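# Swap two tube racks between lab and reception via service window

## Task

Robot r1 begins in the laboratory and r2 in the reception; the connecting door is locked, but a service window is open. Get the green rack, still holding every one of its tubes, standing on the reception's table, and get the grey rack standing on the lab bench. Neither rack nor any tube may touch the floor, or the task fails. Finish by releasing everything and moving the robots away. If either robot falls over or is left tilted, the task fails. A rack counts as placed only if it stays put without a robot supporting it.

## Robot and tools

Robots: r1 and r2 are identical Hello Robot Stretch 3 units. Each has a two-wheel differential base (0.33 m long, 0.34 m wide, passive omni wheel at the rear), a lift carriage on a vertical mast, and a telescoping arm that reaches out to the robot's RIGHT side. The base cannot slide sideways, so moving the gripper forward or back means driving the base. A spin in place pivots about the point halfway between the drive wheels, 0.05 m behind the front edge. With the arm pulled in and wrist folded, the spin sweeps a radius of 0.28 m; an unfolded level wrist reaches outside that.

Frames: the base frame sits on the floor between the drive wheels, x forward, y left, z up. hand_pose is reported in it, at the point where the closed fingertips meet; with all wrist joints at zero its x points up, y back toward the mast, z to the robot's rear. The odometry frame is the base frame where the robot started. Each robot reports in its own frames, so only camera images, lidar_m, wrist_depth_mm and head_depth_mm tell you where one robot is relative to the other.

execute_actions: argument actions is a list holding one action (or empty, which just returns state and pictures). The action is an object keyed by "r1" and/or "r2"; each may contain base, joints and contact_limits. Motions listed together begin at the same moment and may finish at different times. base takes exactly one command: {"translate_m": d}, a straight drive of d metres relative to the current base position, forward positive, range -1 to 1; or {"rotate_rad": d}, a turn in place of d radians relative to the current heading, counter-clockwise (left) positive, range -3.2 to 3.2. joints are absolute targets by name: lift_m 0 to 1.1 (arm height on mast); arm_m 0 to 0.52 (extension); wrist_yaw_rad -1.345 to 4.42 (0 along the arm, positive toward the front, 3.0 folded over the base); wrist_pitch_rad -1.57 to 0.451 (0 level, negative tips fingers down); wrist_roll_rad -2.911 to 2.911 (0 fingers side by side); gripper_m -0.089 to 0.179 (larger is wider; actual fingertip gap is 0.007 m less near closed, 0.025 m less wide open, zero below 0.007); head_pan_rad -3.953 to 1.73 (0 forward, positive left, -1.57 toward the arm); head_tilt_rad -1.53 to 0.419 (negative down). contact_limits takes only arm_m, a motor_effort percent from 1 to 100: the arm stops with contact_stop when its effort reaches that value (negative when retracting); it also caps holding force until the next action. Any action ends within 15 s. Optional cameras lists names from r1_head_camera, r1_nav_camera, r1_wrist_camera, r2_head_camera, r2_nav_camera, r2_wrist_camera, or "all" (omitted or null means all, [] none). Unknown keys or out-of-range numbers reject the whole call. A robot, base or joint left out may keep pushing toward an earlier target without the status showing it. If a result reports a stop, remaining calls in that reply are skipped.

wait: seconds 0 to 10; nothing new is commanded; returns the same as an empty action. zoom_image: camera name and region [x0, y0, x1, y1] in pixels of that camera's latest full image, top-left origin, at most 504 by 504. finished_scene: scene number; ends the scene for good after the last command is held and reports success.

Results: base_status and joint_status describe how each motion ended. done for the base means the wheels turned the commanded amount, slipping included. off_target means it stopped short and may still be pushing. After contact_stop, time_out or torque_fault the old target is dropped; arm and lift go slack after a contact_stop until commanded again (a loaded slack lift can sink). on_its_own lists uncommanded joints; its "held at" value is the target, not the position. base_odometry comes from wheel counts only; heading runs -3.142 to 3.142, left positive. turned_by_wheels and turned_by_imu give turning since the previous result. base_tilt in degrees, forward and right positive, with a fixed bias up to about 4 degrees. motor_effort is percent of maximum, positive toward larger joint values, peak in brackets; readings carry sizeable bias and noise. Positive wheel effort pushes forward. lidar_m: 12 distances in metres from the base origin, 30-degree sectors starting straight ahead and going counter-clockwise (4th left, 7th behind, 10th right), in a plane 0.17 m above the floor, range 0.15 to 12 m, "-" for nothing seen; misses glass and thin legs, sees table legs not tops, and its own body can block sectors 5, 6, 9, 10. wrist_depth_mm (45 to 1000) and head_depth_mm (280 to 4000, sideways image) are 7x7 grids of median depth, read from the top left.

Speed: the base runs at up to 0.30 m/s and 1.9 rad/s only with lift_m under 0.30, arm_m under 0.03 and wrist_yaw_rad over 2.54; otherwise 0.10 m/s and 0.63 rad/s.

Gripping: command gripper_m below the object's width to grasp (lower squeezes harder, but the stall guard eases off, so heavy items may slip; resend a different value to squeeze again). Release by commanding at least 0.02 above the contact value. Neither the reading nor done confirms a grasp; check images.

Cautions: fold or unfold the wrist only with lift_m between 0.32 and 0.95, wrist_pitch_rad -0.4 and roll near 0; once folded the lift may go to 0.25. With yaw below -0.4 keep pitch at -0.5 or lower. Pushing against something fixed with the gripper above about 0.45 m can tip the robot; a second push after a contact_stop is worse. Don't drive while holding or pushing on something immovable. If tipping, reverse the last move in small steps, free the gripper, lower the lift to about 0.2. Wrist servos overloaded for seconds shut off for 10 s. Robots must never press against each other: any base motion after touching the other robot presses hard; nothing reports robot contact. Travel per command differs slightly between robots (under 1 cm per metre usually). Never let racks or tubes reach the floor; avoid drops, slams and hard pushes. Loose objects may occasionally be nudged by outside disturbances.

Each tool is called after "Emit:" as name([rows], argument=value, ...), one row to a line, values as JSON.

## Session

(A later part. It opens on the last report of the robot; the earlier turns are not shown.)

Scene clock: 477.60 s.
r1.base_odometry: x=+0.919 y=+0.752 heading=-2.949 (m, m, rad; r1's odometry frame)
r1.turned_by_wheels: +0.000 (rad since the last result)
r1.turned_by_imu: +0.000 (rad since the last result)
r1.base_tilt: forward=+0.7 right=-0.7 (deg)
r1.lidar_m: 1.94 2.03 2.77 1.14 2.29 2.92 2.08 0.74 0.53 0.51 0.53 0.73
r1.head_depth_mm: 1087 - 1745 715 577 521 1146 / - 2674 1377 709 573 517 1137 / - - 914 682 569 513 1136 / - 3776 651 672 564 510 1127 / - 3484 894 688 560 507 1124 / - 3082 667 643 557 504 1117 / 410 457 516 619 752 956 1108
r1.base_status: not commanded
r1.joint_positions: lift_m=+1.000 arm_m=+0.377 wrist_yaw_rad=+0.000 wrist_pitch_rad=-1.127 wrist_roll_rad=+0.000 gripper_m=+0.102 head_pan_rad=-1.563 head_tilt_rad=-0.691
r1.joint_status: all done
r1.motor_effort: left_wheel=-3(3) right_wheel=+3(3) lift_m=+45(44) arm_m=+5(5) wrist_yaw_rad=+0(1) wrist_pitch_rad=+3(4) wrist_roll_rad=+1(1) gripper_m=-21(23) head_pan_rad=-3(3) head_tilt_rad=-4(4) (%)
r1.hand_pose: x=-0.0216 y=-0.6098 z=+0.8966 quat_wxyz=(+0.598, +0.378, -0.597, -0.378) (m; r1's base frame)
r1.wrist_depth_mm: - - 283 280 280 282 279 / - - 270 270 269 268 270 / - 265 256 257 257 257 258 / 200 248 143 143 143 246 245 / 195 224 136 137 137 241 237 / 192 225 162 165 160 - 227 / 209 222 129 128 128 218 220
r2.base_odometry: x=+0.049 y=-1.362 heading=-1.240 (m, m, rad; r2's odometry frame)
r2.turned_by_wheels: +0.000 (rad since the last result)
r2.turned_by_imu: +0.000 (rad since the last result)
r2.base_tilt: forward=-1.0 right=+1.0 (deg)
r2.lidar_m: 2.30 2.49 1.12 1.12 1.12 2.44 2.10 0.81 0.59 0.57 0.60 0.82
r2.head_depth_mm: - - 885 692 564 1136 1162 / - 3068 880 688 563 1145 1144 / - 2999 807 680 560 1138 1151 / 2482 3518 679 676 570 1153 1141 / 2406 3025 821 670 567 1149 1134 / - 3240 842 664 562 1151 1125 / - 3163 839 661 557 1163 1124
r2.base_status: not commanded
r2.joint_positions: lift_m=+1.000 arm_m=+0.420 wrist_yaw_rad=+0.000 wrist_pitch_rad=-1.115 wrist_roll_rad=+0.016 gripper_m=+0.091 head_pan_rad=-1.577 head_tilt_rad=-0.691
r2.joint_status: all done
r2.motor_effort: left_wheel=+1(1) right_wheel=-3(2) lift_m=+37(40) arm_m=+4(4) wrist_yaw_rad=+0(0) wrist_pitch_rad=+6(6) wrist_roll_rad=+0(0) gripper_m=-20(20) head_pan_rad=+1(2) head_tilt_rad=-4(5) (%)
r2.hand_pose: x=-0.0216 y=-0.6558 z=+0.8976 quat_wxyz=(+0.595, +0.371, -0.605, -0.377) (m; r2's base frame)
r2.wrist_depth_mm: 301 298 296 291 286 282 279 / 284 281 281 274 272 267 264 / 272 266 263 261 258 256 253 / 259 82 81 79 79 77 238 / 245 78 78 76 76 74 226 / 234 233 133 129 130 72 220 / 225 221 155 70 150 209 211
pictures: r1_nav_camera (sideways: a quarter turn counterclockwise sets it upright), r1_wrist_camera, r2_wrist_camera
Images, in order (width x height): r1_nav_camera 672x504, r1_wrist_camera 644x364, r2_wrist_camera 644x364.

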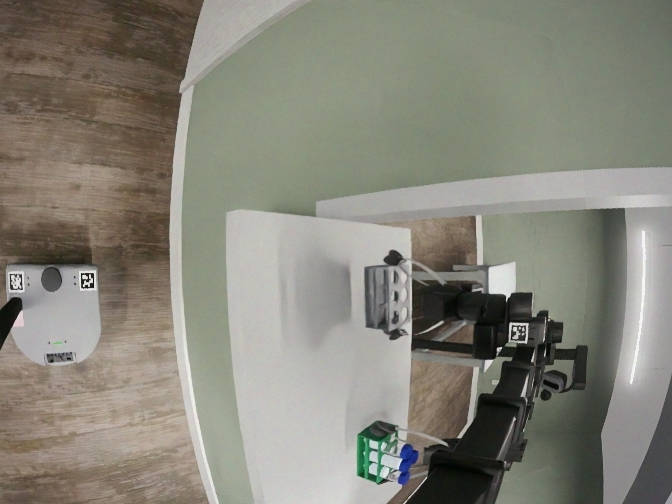

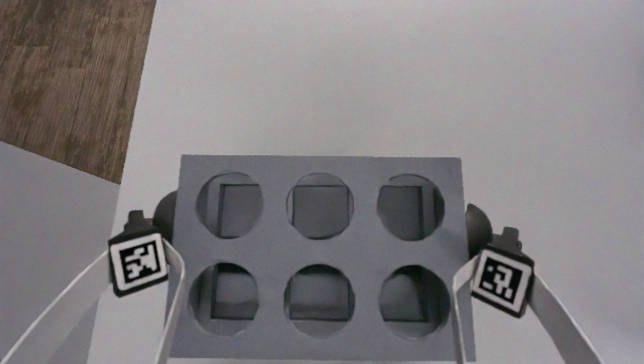

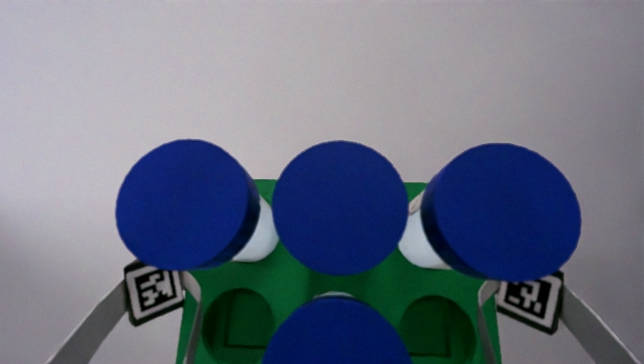

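Emit:
execute_actions([
  {"r1":{"joints":{"arm_m":0.12}},"r2":{"joints":{"arm_m":0.16}}},
], cameras=[])

Emit:
execute_actions([
  {"r1":{"base":{"rotate_rad":1.91},"joints":{"arm_m":0.08}},"r2":{"base":{"rotate_rad":1.75},"joints":{"arm_m":0.1}}},
], cameras=[])

Emit:
execute_actions([
  {"r1":{"base":{"translate_m":0.64},"joints":{"lift_m":0.95,"arm_m":0.3}},"r2":{"base":{"translate_m":0.55},"joints":{"lift_m":0.95,"arm_m":0.3}}},
], cameras=["r2_wrist_camera"])

Emit:
execute_actions([
  {"r1":{"base":{"rotate_rad":1.57},"joints":{"arm_m":0.48}},"r2":{"base":{"rotate_rad":1.59},"joints":{"arm_m":0.46}}},
], cameras=["r1_head_camera","r2_head_camera"])

Scene clock: 506.00 s.
r1.base_odometry: x=+0.919 y=+0.752 heading=-2.949 (m, m, rad; r1's odometry frame)
r1.turned_by_wheels: +0.000 (rad since the last result)
r1.turned_by_imu: +0.000 (rad since the last result)
r1.base_tilt: forward=+0.7 right=-0.7 (deg)
r1.lidar_m: 1.95 2.03 2.76 1.14 2.29 2.92 2.08 0.74 0.53 0.52 0.53 0.73
r1.head_depth_mm: 2291 - 850 659 577 520 1146 / 2757 - - 653 565 516 1140 / 2659 3855 - - 463 513 1133 / - 3377 1758 - 455 510 1129 / - 3489 895 691 475 506 1123 / - 3095 668 645 556 504 1119 / 410 456 515 619 751 959 1112
r1.base_status: not commanded
r1.joint_positions: lift_m=+1.000 arm_m=+0.120 wrist_yaw_rad=+0.000 wrist_pitch_rad=-1.128 wrist_roll_rad=+0.000 gripper_m=+0.102 head_pan_rad=-1.563 head_tilt_rad=-0.691
r1.joint_status: all done
r1.motor_effort: left_wheel=-3(3) right_wheel=+3(3) lift_m=+45(45) arm_m=-3(3) wrist_yaw_rad=+0(0) wrist_pitch_rad=+4(4) wrist_roll_rad=+1(1) gripper_m=-21(21) head_pan_rad=-3(3) head_tilt_rad=-5(2) (%)
r1.hand_pose: x=-0.0216 y=-0.3533 z=+0.8966 quat_wxyz=(+0.598, +0.378, -0.597, -0.378) (m; r1's base frame)
r1.wrist_depth_mm: 246 259 283 283 283 282 280 / 325 278 267 272 270 271 270 / 468 264 258 258 260 257 258 / 815 252 143 143 143 249 247 / - - 137 137 137 239 238 / - 226 162 166 160 - 228 / 1000 946 129 129 128 223 223
r2.base_odometry: x=+0.049 y=-1.362 heading=-1.240 (m, m, rad; r2's odometry frame)
r2.turned_by_wheels: +0.000 (rad since the last result)
r2.turned_by_imu: +0.001 (rad since the last result)
r2.base_tilt: forward=-0.9 right=+0.9 (deg)
r2.lidar_m: 2.29 2.49 1.12 1.12 1.12 2.44 2.11 0.81 0.59 0.57 0.60 0.82
r2.head_depth_mm: - - 862 693 567 1132 1152 / - - - 688 562 1132 1149 / 2533 - - 517 542 1140 1146 / 2481 3450 882 501 502 1145 1139 / 2411 3074 856 674 542 1148 1141 / - 3258 848 667 564 1153 1129 / - 3206 839 660 559 1161 1118
r2.base_status: not commanded
r2.joint_positions: lift_m=+1.000 arm_m=+0.160 wrist_yaw_rad=+0.000 wrist_pitch_rad=-1.115 wrist_roll_rad=+0.016 gripper_m=+0.091 head_pan_rad=-1.577 head_tilt_rad=-0.691
r2.joint_status: all done
r2.motor_effort: left_wheel=+1(2) right_wheel=-2(3) lift_m=+36(37) arm_m=-3(3) wrist_yaw_rad=+0(0) wrist_pitch_rad=+6(6) wrist_roll_rad=+0(0) gripper_m=-20(20) head_pan_rad=+2(2) head_tilt_rad=-4(4) (%)
r2.hand_pose: x=-0.0216 y=-0.3963 z=+0.8975 quat_wxyz=(+0.595, +0.371, -0.604, -0.378) (m; r2's base frame)
r2.wrist_depth_mm: 305 298 296 292 288 283 279 / 286 284 281 277 271 267 266 / 270 268 266 261 258 256 255 / 258 82 81 79 79 77 239 / 247 78 78 76 76 74 227 / 236 234 134 131 130 72 221 / - - 154 70 149 216 589
pictures: none
No camera images: the call's "cameras" was empty. Leave "cameras" out to get every camera's image.

Scene clock: 509.97 s.
r1.base_odometry: x=+0.919 y=+0.752 heading=-1.039 (m, m, rad; r1's odometry frame)
r1.turned_by_wheels: +1.910 (rad since the last result)
r1.turned_by_imu: +1.920 (rad since the last result)
r1.base_tilt: forward=+0.6 right=-0.8 (deg)
r1.lidar_m: 1.14 1.37 2.81 0.93 0.58 0.52 0.52 0.62 1.13 1.97 2.37 1.15
r1.head_depth_mm: 1572 - - - 1538 1345 1158 / 1619 1770 - - 1505 1330 1154 / 1669 1848 - - - 1254 1149 / 1731 1933 2212 1855 - 1239 1144 / 1790 2018 2265 1906 478 1256 1136 / 1847 2101 2335 1893 1547 1304 1129 / 1918 2183 2389 1874 1530 1297 1119
r1.base_status: done
r1.joint_positions: lift_m=+1.000 arm_m=+0.080 wrist_yaw_rad=+0.000 wrist_pitch_rad=-1.128 wrist_roll_rad=+0.000 gripper_m=+0.102 head_pan_rad=-1.563 head_tilt_rad=-0.691
r1.joint_status: all done
r1.motor_effort: left_wheel=-3(9) right_wheel=+3(9) lift_m=+45(45) arm_m=-3(2) wrist_yaw_rad=+0(0) wrist_pitch_rad=+3(3) wrist_roll_rad=+1(1) gripper_m=-21(21) head_pan_rad=-3(3) head_tilt_rad=-4(3) (%)
r1.hand_pose: x=-0.0216 y=-0.3133 z=+0.8966 quat_wxyz=(+0.598, +0.378, -0.597, -0.378) (m; r1's base frame)
r1.wrist_depth_mm: - - - - - - - / - - - - - - 928 / - - - - - - 811 / - - 143 144 143 - 801 / - - 137 137 137 957 738 / - - 162 165 161 - 707 / 959 991 129 129 128 892 615
r2.base_odometry: x=+0.049 y=-1.362 heading=+0.509 (m, m, rad; r2's odometry frame)
r2.turned_by_wheels: +1.750 (rad since the last result)
r2.turned_by_imu: +1.728 (rad since the last result)
r2.base_tilt: forward=-1.0 right=+0.9 (deg)
r2.lidar_m: 1.12 2.91 2.38 1.32 0.71 0.58 0.57 0.63 1.00 2.38 2.63 1.12
r2.head_depth_mm: 1943 - - - 1574 1332 1157 / 1988 - - - 1531 1324 1154 / 2030 2228 - - 439 1294 1152 / 2061 2280 2446 - 438 1280 1143 / 2098 2405 2397 1872 458 1278 1134 / 2130 2452 2344 1852 1526 1301 1135 / 2169 2518 2345 1847 1533 1301 1130
r2.base_status: done
r2.joint_positions: lift_m=+1.000 arm_m=+0.100 wrist_yaw_rad=+0.000 wrist_pitch_rad=-1.115 wrist_roll_rad=+0.016 gripper_m=+0.091 head_pan_rad=-1.577 head_tilt_rad=-0.691
r2.joint_status: all done
r2.motor_effort: left_wheel=-2(5) right_wheel=+3(6) lift_m=+37(37) arm_m=-3(9) wrist_yaw_rad=+0(0) wrist_pitch_rad=+6(6) wrist_roll_rad=+0(0) gripper_m=-20(19) head_pan_rad=+3(2) head_tilt_rad=-5(4) (%)
r2.hand_pose: x=-0.0216 y=-0.3363 z=+0.8975 quat_wxyz=(+0.595, +0.371, -0.604, -0.378) (m; r2's base frame)
r2.wrist_depth_mm: - - - - - - 916 / - - - - - - 904 / - - - - - - 873 / - 82 81 79 79 77 774 / - 78 78 76 76 74 710 / - - 133 130 130 72 729 / - - 155 70 150 890 708
pictures: none
No camera images: the call's "cameras" was empty. Leave "cameras" out to get every camera's image.

Scene clock: 517.33 s.
r1.base_odometry: x=+1.243 y=+0.200 heading=-1.039 (m, m, rad; r1's odometry frame)
r1.turned_by_wheels: +0.000 (rad since the last result)
r1.turned_by_imu: +0.002 (rad since the last result)
r1.base_tilt: forward=+0.7 right=-0.7 (deg)
r1.lidar_m: 0.93 0.74 2.61 2.02 1.25 1.12 1.12 1.35 2.17 2.17 2.62 0.54
r1.head_depth_mm: 1730 1893 - 1913 1603 1346 1157 / 1792 2004 2264 1960 1593 1335 1148 / 1847 - - 1884 1580 1324 1145 / 1912 2118 - 636 1571 1321 1138 / 1970 2234 2398 1796 1559 1313 1136 / 2043 2328 2429 1900 1545 1305 1127 / 2112 2404 2410 1877 1539 1298 1123
r1.base_status: done
r1.joint_positions: lift_m=+0.950 arm_m=+0.300 wrist_yaw_rad=+0.000 wrist_pitch_rad=-1.128 wrist_roll_rad=+0.000 gripper_m=+0.102 head_pan_rad=-1.563 head_tilt_rad=-0.691
r1.joint_status: all done
r1.motor_effort: left_wheel=-4(5) right_wheel=+3(10) lift_m=+31(37) arm_m=+5(5) wrist_yaw_rad=+0(0) wrist_pitch_rad=+3(4) wrist_roll_rad=+1(1) gripper_m=-21(22) head_pan_rad=-3(3) head_tilt_rad=-4(3) (%)
r1.hand_pose: x=-0.0216 y=-0.5327 z=+0.8470 quat_wxyz=(+0.598, +0.378, -0.597, -0.378) (m; r1's base frame)
r1.wrist_depth_mm: - - - - - - - / - - - - - - - / - - - - - - - / - - 143 143 143 - - / - - 137 137 137 - - / 974 995 162 166 160 - 947 / 958 923 129 129 129 910 908
r2.base_odometry: x=+0.529 y=-1.094 heading=+0.509 (m, m, rad; r2's odometry frame)
r2.turned_by_wheels: +0.000 (rad since the last result)
r2.turned_by_imu: -0.002 (rad since the last result)
r2.base_tilt: forward=-0.9 right=+0.9 (deg)
r2.lidar_m: 0.57 0.60 2.27 2.25 1.37 1.12 1.11 1.23 1.92 2.48 0.67 0.68
r2.head_depth_mm: 2033 2198 - 1868 1576 1336 1149 / 2047 - 2357 1918 1567 1332 1146 / 2088 - 2280 1734 1564 1322 1142 / 2119 2468 - 635 1546 1322 1137 / 2140 2480 2391 1748 1537 1305 1129 / 2237 2542 2376 1852 1543 1292 1126 / 2280 2607 2331 1841 1524 1284 1127
r2.base_status: done
r2.joint_positions: lift_m=+0.950 arm_m=+0.300 wrist_yaw_rad=+0.000 wrist_pitch_rad=-1.116 wrist_roll_rad=+0.016 gripper_m=+0.091 head_pan_rad=-1.577 head_tilt_rad=-0.691
r2.joint_status: all done
r2.motor_effort: left_wheel=-2(3) right_wheel=+3(6) lift_m=+22(34) arm_m=+4(5) wrist_yaw_rad=-1(1) wrist_pitch_rad=+6(6) wrist_roll_rad=+0(0) gripper_m=-19(20) head_pan_rad=+2(2) head_tilt_rad=-4(5) (%)
r2.hand_pose: x=-0.0216 y=-0.5356 z=+0.8482 quat_wxyz=(+0.595, +0.371, -0.604, -0.378) (m; r2's base frame)
r2.wrist_depth_mm: - - - - - - - / - - - - - - - / - - - - - - - / - 82 81 79 79 77 - / - 78 78 76 76 74 988 / 625 662 134 130 130 72 956 / 989 985 155 70 149 901 929
pictures: r2_wrist_camera
Images, in order (width x height): r2_wrist_camera 644x364.

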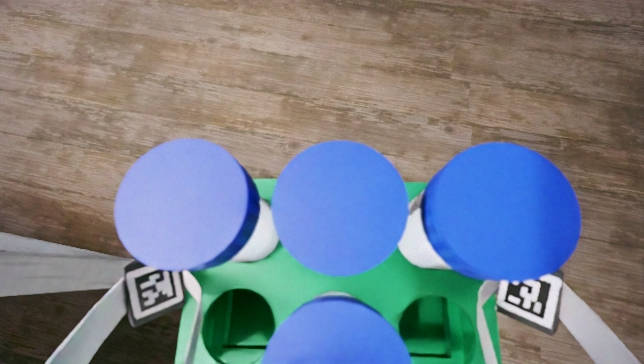

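Scene clock: 520.80 s.
r1.base_odometry: x=+1.243 y=+0.200 heading=+0.530 (m, m, rad; r1's odometry frame)
r1.turned_by_wheels: +1.570 (rad since the last result)
r1.turned_by_imu: +1.578 (rad since the last result)
r1.base_tilt: forward=+0.8 right=-0.7 (deg)
r1.lidar_m: 2.03 1.25 1.12 1.12 1.35 2.17 2.18 2.60 0.54 0.94 0.74 2.60
r1.head_depth_mm: 2550 2695 - 773 713 1315 1156 / 2610 - 1009 806 734 996 1133 / 2658 - 1043 799 1457 1329 1144 / 2786 1561 948 779 1484 1317 1140 / 2889 3088 1044 783 1514 1310 1136 / 2973 3240 1008 805 1464 1300 1127 / 3133 3338 2300 825 1082 1263 1122
r1.base_status: done
r1.joint_positions: lift_m=+0.950 arm_m=+0.480 wrist_yaw_rad=+0.000 wrist_pitch_rad=-1.128 wrist_roll_rad=+0.000 gripper_m=+0.102 head_pan_rad=-1.563 head_tilt_rad=-0.691
r1.joint_status: all done
r1.motor_effort: left_wheel=-3(10) right_wheel=+3(11) lift_m=+31(31) arm_m=+4(7) wrist_yaw_rad=+0(0) wrist_pitch_rad=+4(3) wrist_roll_rad=+1(1) gripper_m=-21(22) head_pan_rad=-3(3) head_tilt_rad=-4(4) (%)
r1.hand_pose: x=-0.0216 y=-0.7127 z=+0.8470 quat_wxyz=(+0.598, +0.378, -0.597, -0.378) (m; r1's base frame)
r1.wrist_depth_mm: 299 299 299 298 299 298 297 / 286 287 287 284 284 284 284 / 275 274 275 275 272 272 273 / 263 263 143 143 143 262 263 / 253 255 137 137 137 254 252 / 246 240 162 165 160 - 239 / 232 234 129 128 129 232 227
r2.base_odometry: x=+0.529 y=-1.094 heading=+2.099 (m, m, rad; r2's odometry frame)
r2.turned_by_wheels: +1.590 (rad since the last result)
r2.turned_by_imu: +1.569 (rad since the last result)
r2.base_tilt: forward=-0.9 right=+1.0 (deg)
r2.lidar_m: 2.25 1.36 1.12 1.11 1.23 1.94 2.48 0.67 0.68 0.58 2.80 2.28
r2.head_depth_mm: 2617 1630 - 790 1323 1310 1153 / 2649 1257 999 782 1471 1328 1143 / 2630 1245 962 774 1473 1326 1146 / 2746 2960 740 755 1505 1312 1135 / 2822 3096 994 766 1432 1247 1131 / 2856 3091 2351 784 1453 1298 1122 / 2891 3200 2350 1860 1520 1287 1116
r2.base_status: done
r2.joint_positions: lift_m=+0.950 arm_m=+0.460 wrist_yaw_rad=+0.000 wrist_pitch_rad=-1.116 wrist_roll_rad=+0.016 gripper_m=+0.091 head_pan_rad=-1.577 head_tilt_rad=-0.691
r2.joint_status: all done
r2.motor_effort: left_wheel=-2(6) right_wheel=+3(9) lift_m=+22(21) arm_m=+4(4) wrist_yaw_rad=+0(0) wrist_pitch_rad=+6(6) wrist_roll_rad=+0(0) gripper_m=-19(20) head_pan_rad=+1(2) head_tilt_rad=-5(4) (%)
r2.hand_pose: x=-0.0216 y=-0.6956 z=+0.8482 quat_wxyz=(+0.595, +0.371, -0.604, -0.378) (m; r2's base frame)
r2.wrist_depth_mm: - - 316 312 305 301 298 / - - 296 296 287 286 278 / - - 281 278 277 271 267 / - 82 81 79 79 77 256 / - 79 78 76 76 74 242 / - 250 133 130 130 72 235 / 985 236 154 70 150 222 224
pictures: r1_head_camera (sideways: a quarter turn clockwise sets it upright), r2_head_camera (sideways: a quarter turn clockwise sets it upright)
Images, in order (width x height): r1_head_camera 896x504, r2_head_camera 896x504.

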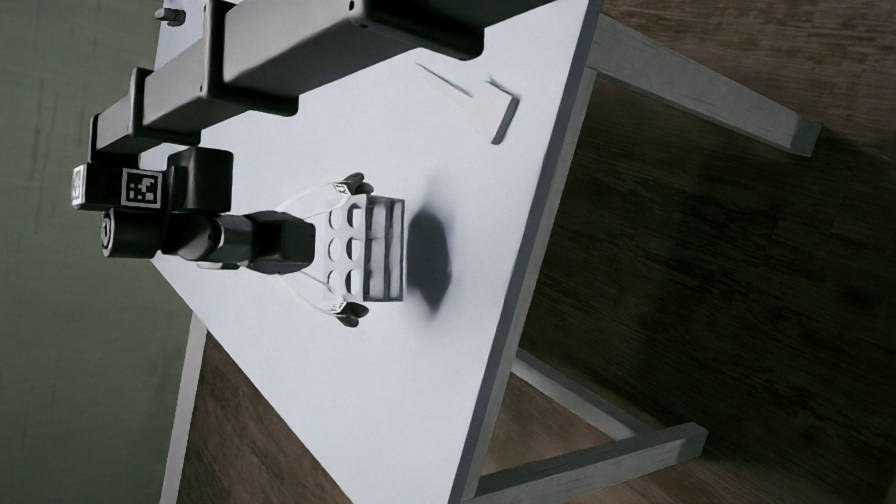

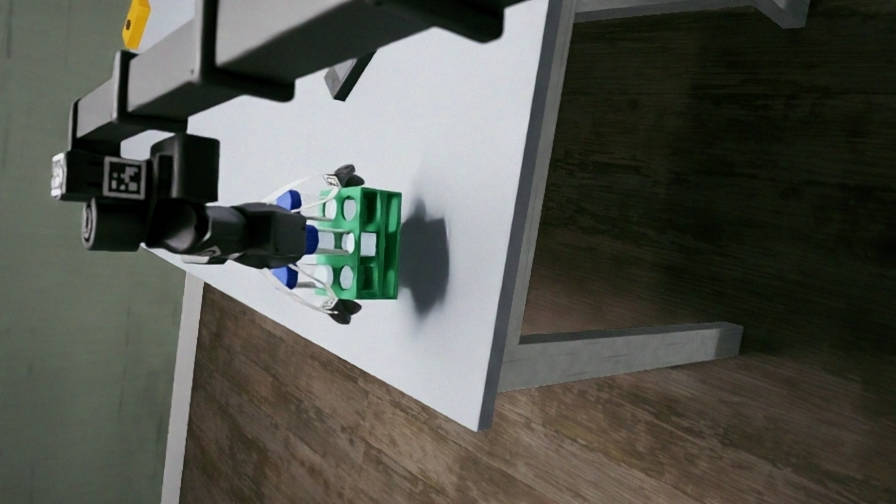

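Emit:
execute_actions([
  {"r1":{"joints":{"arm_m":0.51,"lift_m":0.91}},"r2":{"base":{"translate_m":-0.04},"joints":{"arm_m":0.485,"lift_m":0.915}}},
], cameras=[])

Emit:
execute_actions([
  {"r1":{"joints":{"lift_m":0.893}},"r2":{"joints":{"lift_m":0.897}}},
], cameras=[])

Emit:
execute_actions([
  {"r1":{"joints":{"gripper_m":0.179}},"r2":{"joints":{"gripper_m":0.179}}},
], cameras=[])

Emit:
execute_actions([
  {"r1":{"joints":{"lift_m":1.05,"arm_m":0.1}},"r2":{"joints":{"lift_m":1.05,"arm_m":0.1}}},
], cameras=["r1_nav_camera","r2_nav_camera"])

Scene clock: 532.07 s.
r1.base_odometry: x=+1.243 y=+0.200 heading=+0.530 (m, m, rad; r1's odometry frame)
r1.turned_by_wheels: +0.000 (rad since the last result)
r1.turned_by_imu: +0.000 (rad since the last result)
r1.base_tilt: forward=+0.7 right=-0.7 (deg)
r1.lidar_m: 2.03 1.26 1.12 1.12 1.35 2.17 2.18 2.61 0.54 0.94 0.74 2.60
r1.head_depth_mm: 2574 1551 1145 - 733 1283 1155 / 2631 1744 967 799 732 996 1131 / 2720 - 1046 799 1466 1330 1145 / 2817 1566 812 790 1490 1320 1139 / 2904 3105 1020 787 1510 1315 1136 / 2959 3258 1007 804 1466 1301 1127 / 3098 3363 2302 825 1085 1263 1124
r1.base_status: not commanded
r1.joint_positions: lift_m=+0.910 arm_m=+0.510 wrist_yaw_rad=+0.000 wrist_pitch_rad=-1.128 wrist_roll_rad=+0.000 gripper_m=+0.102 head_pan_rad=-1.563 head_tilt_rad=-0.691
r1.joint_status: all done
r1.motor_effort: left_wheel=-3(3) right_wheel=+3(3) lift_m=+31(32) arm_m=+5(5) wrist_yaw_rad=+0(0) wrist_pitch_rad=+4(3) wrist_roll_rad=+1(1) gripper_m=-22(22) head_pan_rad=-3(3) head_tilt_rad=-4(3) (%)
r1.hand_pose: x=-0.0216 y=-0.7427 z=+0.8070 quat_wxyz=(+0.598, +0.378, -0.597, -0.378) (m; r1's base frame)
r1.wrist_depth_mm: 254 255 250 251 253 251 250 / 242 242 241 242 240 238 242 / 233 232 232 232 231 231 230 / 222 222 143 143 143 222 221 / 214 214 137 137 137 214 212 / 207 203 163 165 159 - 203 / 197 198 128 129 129 196 197
r2.base_odometry: x=+0.549 y=-1.128 heading=+2.099 (m, m, rad; r2's odometry frame)
r2.turned_by_wheels: +0.000 (rad since the last result)
r2.turned_by_imu: +0.001 (rad since the last result)
r2.base_tilt: forward=-1.0 right=+1.0 (deg)
r2.lidar_m: 2.29 1.37 1.12 1.12 1.24 1.96 2.44 0.66 0.64 0.59 0.59 2.32
r2.head_depth_mm: 2604 1521 - - 1456 1281 1146 / 2645 - 949 783 1455 1332 1143 / 2673 - 995 779 1479 1315 1141 / 2750 1363 795 772 1518 1308 1136 / 2813 3059 980 769 1503 1282 1135 / 2886 3062 2306 776 913 1243 1128 / 2930 3135 2345 1831 1509 1294 1121
r2.base_status: done
r2.joint_positions: lift_m=+0.915 arm_m=+0.485 wrist_yaw_rad=+0.000 wrist_pitch_rad=-1.116 wrist_roll_rad=+0.016 gripper_m=+0.091 head_pan_rad=-1.577 head_tilt_rad=-0.691
r2.joint_status: all done
r2.motor_effort: left_wheel=-2(6) right_wheel=+3(5) lift_m=+21(22) arm_m=+4(3) wrist_yaw_rad=+0(0) wrist_pitch_rad=+6(6) wrist_roll_rad=+0(0) gripper_m=-19(20) head_pan_rad=+2(2) head_tilt_rad=-4(4) (%)
r2.hand_pose: x=-0.0216 y=-0.7205 z=+0.8132 quat_wxyz=(+0.595, +0.371, -0.604, -0.378) (m; r2's base frame)
r2.wrist_depth_mm: - 276 270 265 260 258 254 / - 257 256 251 247 245 230 / - 248 242 240 235 234 230 / - 82 81 79 79 77 219 / 227 78 78 76 76 74 208 / 216 214 133 129 131 72 203 / 206 203 154 70 149 192 193
pictures: none
No camera images: the call's "cameras" was empty. Leave "cameras" out to get every camera's image.

Scene clock: 532.97 s.
r1.base_odometry: x=+1.243 y=+0.200 heading=+0.530 (m, m, rad; r1's odometry frame)
r1.turned_by_wheels: +0.000 (rad since the last result)
r1.turned_by_imu: +0.000 (rad since the last result)
r1.base_tilt: forward=+0.7 right=-0.7 (deg)
r1.lidar_m: 2.03 1.25 1.12 1.12 1.35 2.17 2.17 2.61 0.54 0.94 0.74 2.60
r1.head_depth_mm: 2557 1546 1116 - - 1278 1156 / 2636 1634 - 805 734 996 1127 / 2704 - 1042 800 1457 1329 1143 / 2791 1687 945 793 1488 1320 1146 / 2907 3107 1021 786 1516 1315 1133 / 3015 3250 1005 806 1470 1303 1132 / 3116 3333 2316 827 1088 1263 1123
r1.base_status: not commanded
r1.joint_positions: lift_m=+0.893 arm_m=+0.510 wrist_yaw_rad=+0.000 wrist_pitch_rad=-1.124 wrist_roll_rad=+0.000 gripper_m=+0.102 head_pan_rad=-1.563 head_tilt_rad=-0.691
r1.joint_status: all done
r1.motor_effort: left_wheel=-3(3) right_wheel=+2(2) lift_m=+27(30) arm_m=+5(5) wrist_yaw_rad=+0(0) wrist_pitch_rad=+2(4) wrist_roll_rad=+1(1) gripper_m=-22(22) head_pan_rad=-2(3) head_tilt_rad=-3(4) (%)
r1.hand_pose: x=-0.0216 y=-0.7437 z=+0.7905 quat_wxyz=(+0.598, +0.377, -0.598, -0.377) (m; r1's base frame)
r1.wrist_depth_mm: 235 235 234 234 235 234 234 / 226 226 224 223 223 222 224 / 215 215 215 215 215 214 214 / 207 205 144 145 145 205 204 / 199 197 137 137 137 198 196 / 192 187 162 182 159 - 190 / 182 182 128 128 128 182 182
r2.base_odometry: x=+0.549 y=-1.128 heading=+2.099 (m, m, rad; r2's odometry frame)
r2.turned_by_wheels: +0.000 (rad since the last result)
r2.turned_by_imu: +0.000 (rad since the last result)
r2.base_tilt: forward=-1.0 right=+0.9 (deg)
r2.lidar_m: 2.29 1.37 1.12 1.12 1.23 1.95 2.44 0.65 0.64 0.58 0.59 2.32
r2.head_depth_mm: 2623 1422 1092 - - 1311 1130 / 2712 1591 965 782 1456 1332 1151 / 2710 - 975 776 1483 1320 1143 / 2740 1373 822 772 1513 1310 1135 / 2794 3081 980 768 1508 1288 1135 / 2898 3121 2336 778 919 1243 1130 / 2921 3149 2330 1844 1518 1294 1122
r2.base_status: not commanded
r2.joint_positions: lift_m=+0.897 arm_m=+0.485 wrist_yaw_rad=+0.000 wrist_pitch_rad=-1.116 wrist_roll_rad=+0.016 gripper_m=+0.091 head_pan_rad=-1.577 head_tilt_rad=-0.691
r2.joint_status: all done
r2.motor_effort: left_wheel=-2(2) right_wheel=+3(2) lift_m=+21(22) arm_m=+4(4) wrist_yaw_rad=+0(0) wrist_pitch_rad=+6(6) wrist_roll_rad=+0(0) gripper_m=-20(19) head_pan_rad=+3(1) head_tilt_rad=-4(4) (%)
r2.hand_pose: x=-0.0216 y=-0.7205 z=+0.7952 quat_wxyz=(+0.595, +0.371, -0.604, -0.378) (m; r2's base frame)
r2.wrist_depth_mm: - 249 246 243 239 237 233 / - 238 235 230 229 225 219 / - 225 222 219 215 214 211 / 217 82 81 79 79 77 201 / 205 78 78 76 76 74 192 / 198 195 133 129 130 73 185 / 190 187 155 70 150 176 177
pictures: none
No camera images: the call's "cameras" was empty. Leave "cameras" out to get every camera's image.

Scene clock: 534.33 s.
r1.base_odometry: x=+1.243 y=+0.200 heading=+0.530 (m, m, rad; r1's odometry frame)
r1.turned_by_wheels: +0.000 (rad since the last result)
r1.turned_by_imu: +0.000 (rad since the last result)
r1.base_tilt: forward=+0.7 right=-0.7 (deg)
r1.lidar_m: 2.03 1.25 1.12 1.12 1.35 2.17 2.18 2.61 0.54 0.94 0.74 2.60
r1.head_depth_mm: 2571 1548 1116 - - 1278 1153 / 2646 1635 - 806 738 997 1126 / 2717 - 1045 801 1463 1324 1147 / 2809 1680 948 794 1499 1321 1145 / 2891 3124 1040 786 1519 1310 1130 / 2990 3264 1009 804 1466 1303 1126 / 3114 3376 2318 828 1083 1264 1124
r1.base_status: not commanded
r1.joint_positions: lift_m=+0.893 arm_m=+0.510 wrist_yaw_rad=+0.000 wrist_pitch_rad=-1.124 wrist_roll_rad=+0.000 gripper_m=+0.179 head_pan_rad=-1.563 head_tilt_rad=-0.691
r1.joint_status: all done
r1.motor_effort: left_wheel=-3(3) right_wheel=+3(3) lift_m=+29(29) arm_m=+5(5) wrist_yaw_rad=-1(0) wrist_pitch_rad=+2(1) wrist_roll_rad=+2(1) gripper_m=+1(98) head_pan_rad=-4(3) head_tilt_rad=-5(3) (%)
r1.hand_pose: x=-0.0216 y=-0.7436 z=+0.7904 quat_wxyz=(+0.598, +0.377, -0.598, -0.377) (m; r1's base frame)
r1.wrist_depth_mm: 236 234 234 234 233 234 232 / 225 224 223 224 224 224 221 / 214 214 216 213 214 215 214 / 206 207 146 145 146 206 204 / 197 196 138 137 137 198 196 / - 187 168 182 160 186 190 / 183 182 130 129 127 181 181
r2.base_odometry: x=+0.549 y=-1.128 heading=+2.099 (m, m, rad; r2's odometry frame)
r2.turned_by_wheels: +0.000 (rad since the last result)
r2.turned_by_imu: +0.000 (rad since the last result)
r2.base_tilt: forward=-0.9 right=+1.0 (deg)
r2.lidar_m: 2.30 1.37 1.12 1.12 1.23 1.95 2.44 0.66 0.64 0.58 0.59 2.32
r2.head_depth_mm: 2600 1429 1080 - - 1306 1130 / 2695 1592 961 778 1457 1325 1150 / 2679 - 995 779 1478 1324 1149 / 2709 1359 807 771 1510 1325 1144 / 2776 3070 979 766 1495 1280 1141 / 2877 3071 2368 778 915 1249 1123 / 2945 3155 2376 1860 1516 1290 1129
r2.base_status: not commanded
r2.joint_positions: lift_m=+0.897 arm_m=+0.485 wrist_yaw_rad=+0.000 wrist_pitch_rad=-1.109 wrist_roll_rad=+0.016 gripper_m=+0.179 head_pan_rad=-1.577 head_tilt_rad=-0.691
r2.joint_status: all done
r2.motor_effort: left_wheel=-2(2) right_wheel=+2(3) lift_m=+22(21) arm_m=+4(4) wrist_yaw_rad=+0(1) wrist_pitch_rad=+3(6) wrist_roll_rad=+1(1) gripper_m=+1(82) head_pan_rad=+3(2) head_tilt_rad=-4(5) (%)
r2.hand_pose: x=-0.0216 y=-0.7222 z=+0.7958 quat_wxyz=(+0.596, +0.369, -0.606, -0.376) (m; r2's base frame)
r2.wrist_depth_mm: - 253 249 247 243 240 237 / - 239 237 233 230 227 221 / - 227 222 221 218 215 212 / 219 86 85 83 83 81 203 / 207 81 81 79 79 77 192 / 198 - 137 133 133 129 185 / 186 187 156 72 152 162 176
pictures: none
No camera images: the call's "cameras" was empty. Leave "cameras" out to get every camera's image.

Scene clock: 538.53 s.
r1.base_odometry: x=+1.243 y=+0.200 heading=+0.530 (m, m, rad; r1's odometry frame)
r1.turned_by_wheels: +0.000 (rad since the last result)
r1.turned_by_imu: +0.000 (rad since the last result)
r1.base_tilt: forward=+0.7 right=-0.5 (deg)
r1.lidar_m: 2.03 1.25 1.12 1.13 1.35 2.17 2.18 2.61 0.54 0.94 0.74 2.60
r1.head_depth_mm: - - - 800 713 1318 1160 / - - - 808 776 997 1128 / 2599 - - - 1494 1332 1148 / 2774 1469 - - 1527 1321 1136 / 2911 3126 1020 810 1515 1310 1133 / 2969 3241 1009 808 1470 1305 1130 / 3125 3337 2293 828 1087 1267 1127
r1.base_status: not commanded
r1.joint_positions: lift_m=+1.050 arm_m=+0.100 wrist_yaw_rad=+0.000 wrist_pitch_rad=-1.124 wrist_roll_rad=+0.000 gripper_m=+0.179 head_pan_rad=-1.563 head_tilt_rad=-0.691
r1.joint_status: all done
r1.motor_effort: left_wheel=-3(3) right_wheel=+3(3) lift_m=+43(46) arm_m=-3(3) wrist_yaw_rad=+0(1) wrist_pitch_rad=+2(2) wrist_roll_rad=+1(1) gripper_m=+0(1) head_pan_rad=-3(3) head_tilt_rad=-4(4) (%)
r1.hand_pose: x=-0.0216 y=-0.3342 z=+0.9470 quat_wxyz=(+0.598, +0.377, -0.598, -0.377) (m; r1's base frame)
r1.wrist_depth_mm: - 437 417 422 421 419 425 / - - - 405 393 393 - / - - - - 405 382 - / - - - - - - - / - - - - - - - / - - - - - - - / - - - - - - -
r2.base_odometry: x=+0.549 y=-1.128 heading=+2.099 (m, m, rad; r2's odometry frame)
r2.turned_by_wheels: +0.000 (rad since the last result)
r2.turned_by_imu: +0.000 (rad since the last result)
r2.base_tilt: forward=-1.0 right=+0.9 (deg)
r2.lidar_m: 2.29 1.37 1.12 1.12 1.23 1.95 2.44 0.65 0.64 0.58 0.59 2.31
r2.head_depth_mm: - - - 791 1260 1283 1136 / - - - 809 1472 1321 1152 / - - - - 1478 1324 1144 / 2747 1405 - - 1511 1313 1140 / 2815 3046 975 764 1504 1293 1132 / 2895 3108 2325 785 941 1250 1120 / 2896 3149 2352 1851 1512 1293 1127
r2.base_status: not commanded
r2.joint_positions: lift_m=+1.050 arm_m=+0.100 wrist_yaw_rad=+0.000 wrist_pitch_rad=-1.108 wrist_roll_rad=+0.016 gripper_m=+0.179 head_pan_rad=-1.577 head_tilt_rad=-0.691
r2.joint_status: all done
r2.motor_effort: left_wheel=-2(2) right_wheel=+3(3) lift_m=+35(35) arm_m=-4(3) wrist_yaw_rad=+0(0) wrist_pitch_rad=+3(3) wrist_roll_rad=+1(0) gripper_m=+0(1) head_pan_rad=+2(2) head_tilt_rad=-5(5) (%)
r2.hand_pose: x=-0.0216 y=-0.3382 z=+0.9483 quat_wxyz=(+0.597, +0.369, -0.606, -0.375) (m; r2's base frame)
r2.wrist_depth_mm: - - 451 439 425 428 418 / - - 421 419 410 401 400 / - - 736 - 397 388 377 / - - - - - - 517 / - - - - - - - / - - - - - - - / - - - - - - -
pictures: r1_nav_camera (sideways: a quarter turn counterclockwise sets it upright), r2_nav_camera (sideways: a quarter turn counterclockwise sets it upright)
Images, in order (width x height): r1_nav_camera 672x504, r2_nav_camera 672x504.

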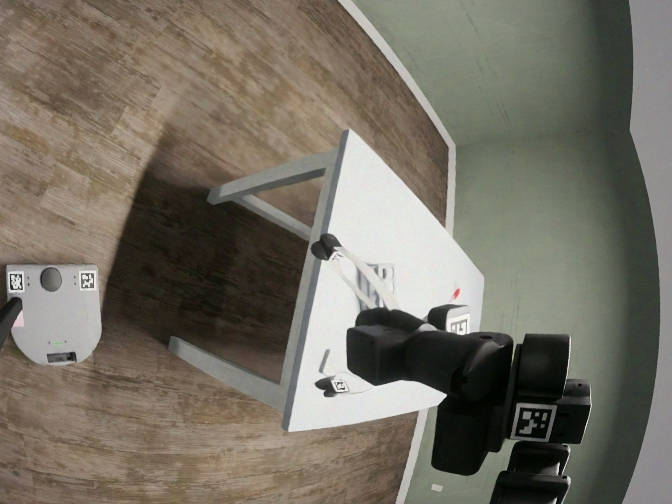

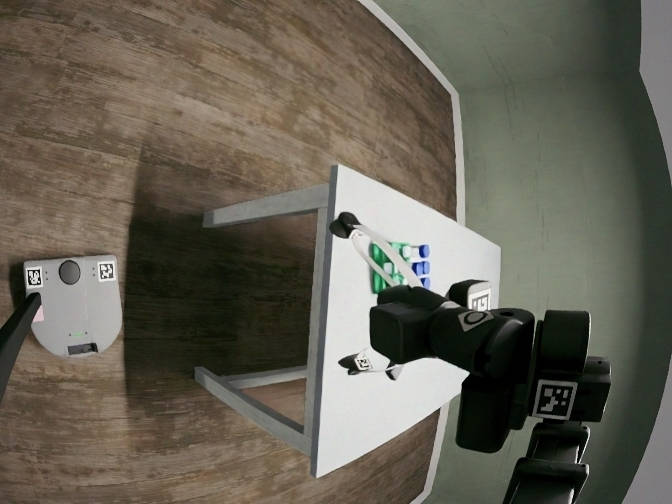

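Emit:
finished_scene(scene=1)

The scene is finished: the task was done.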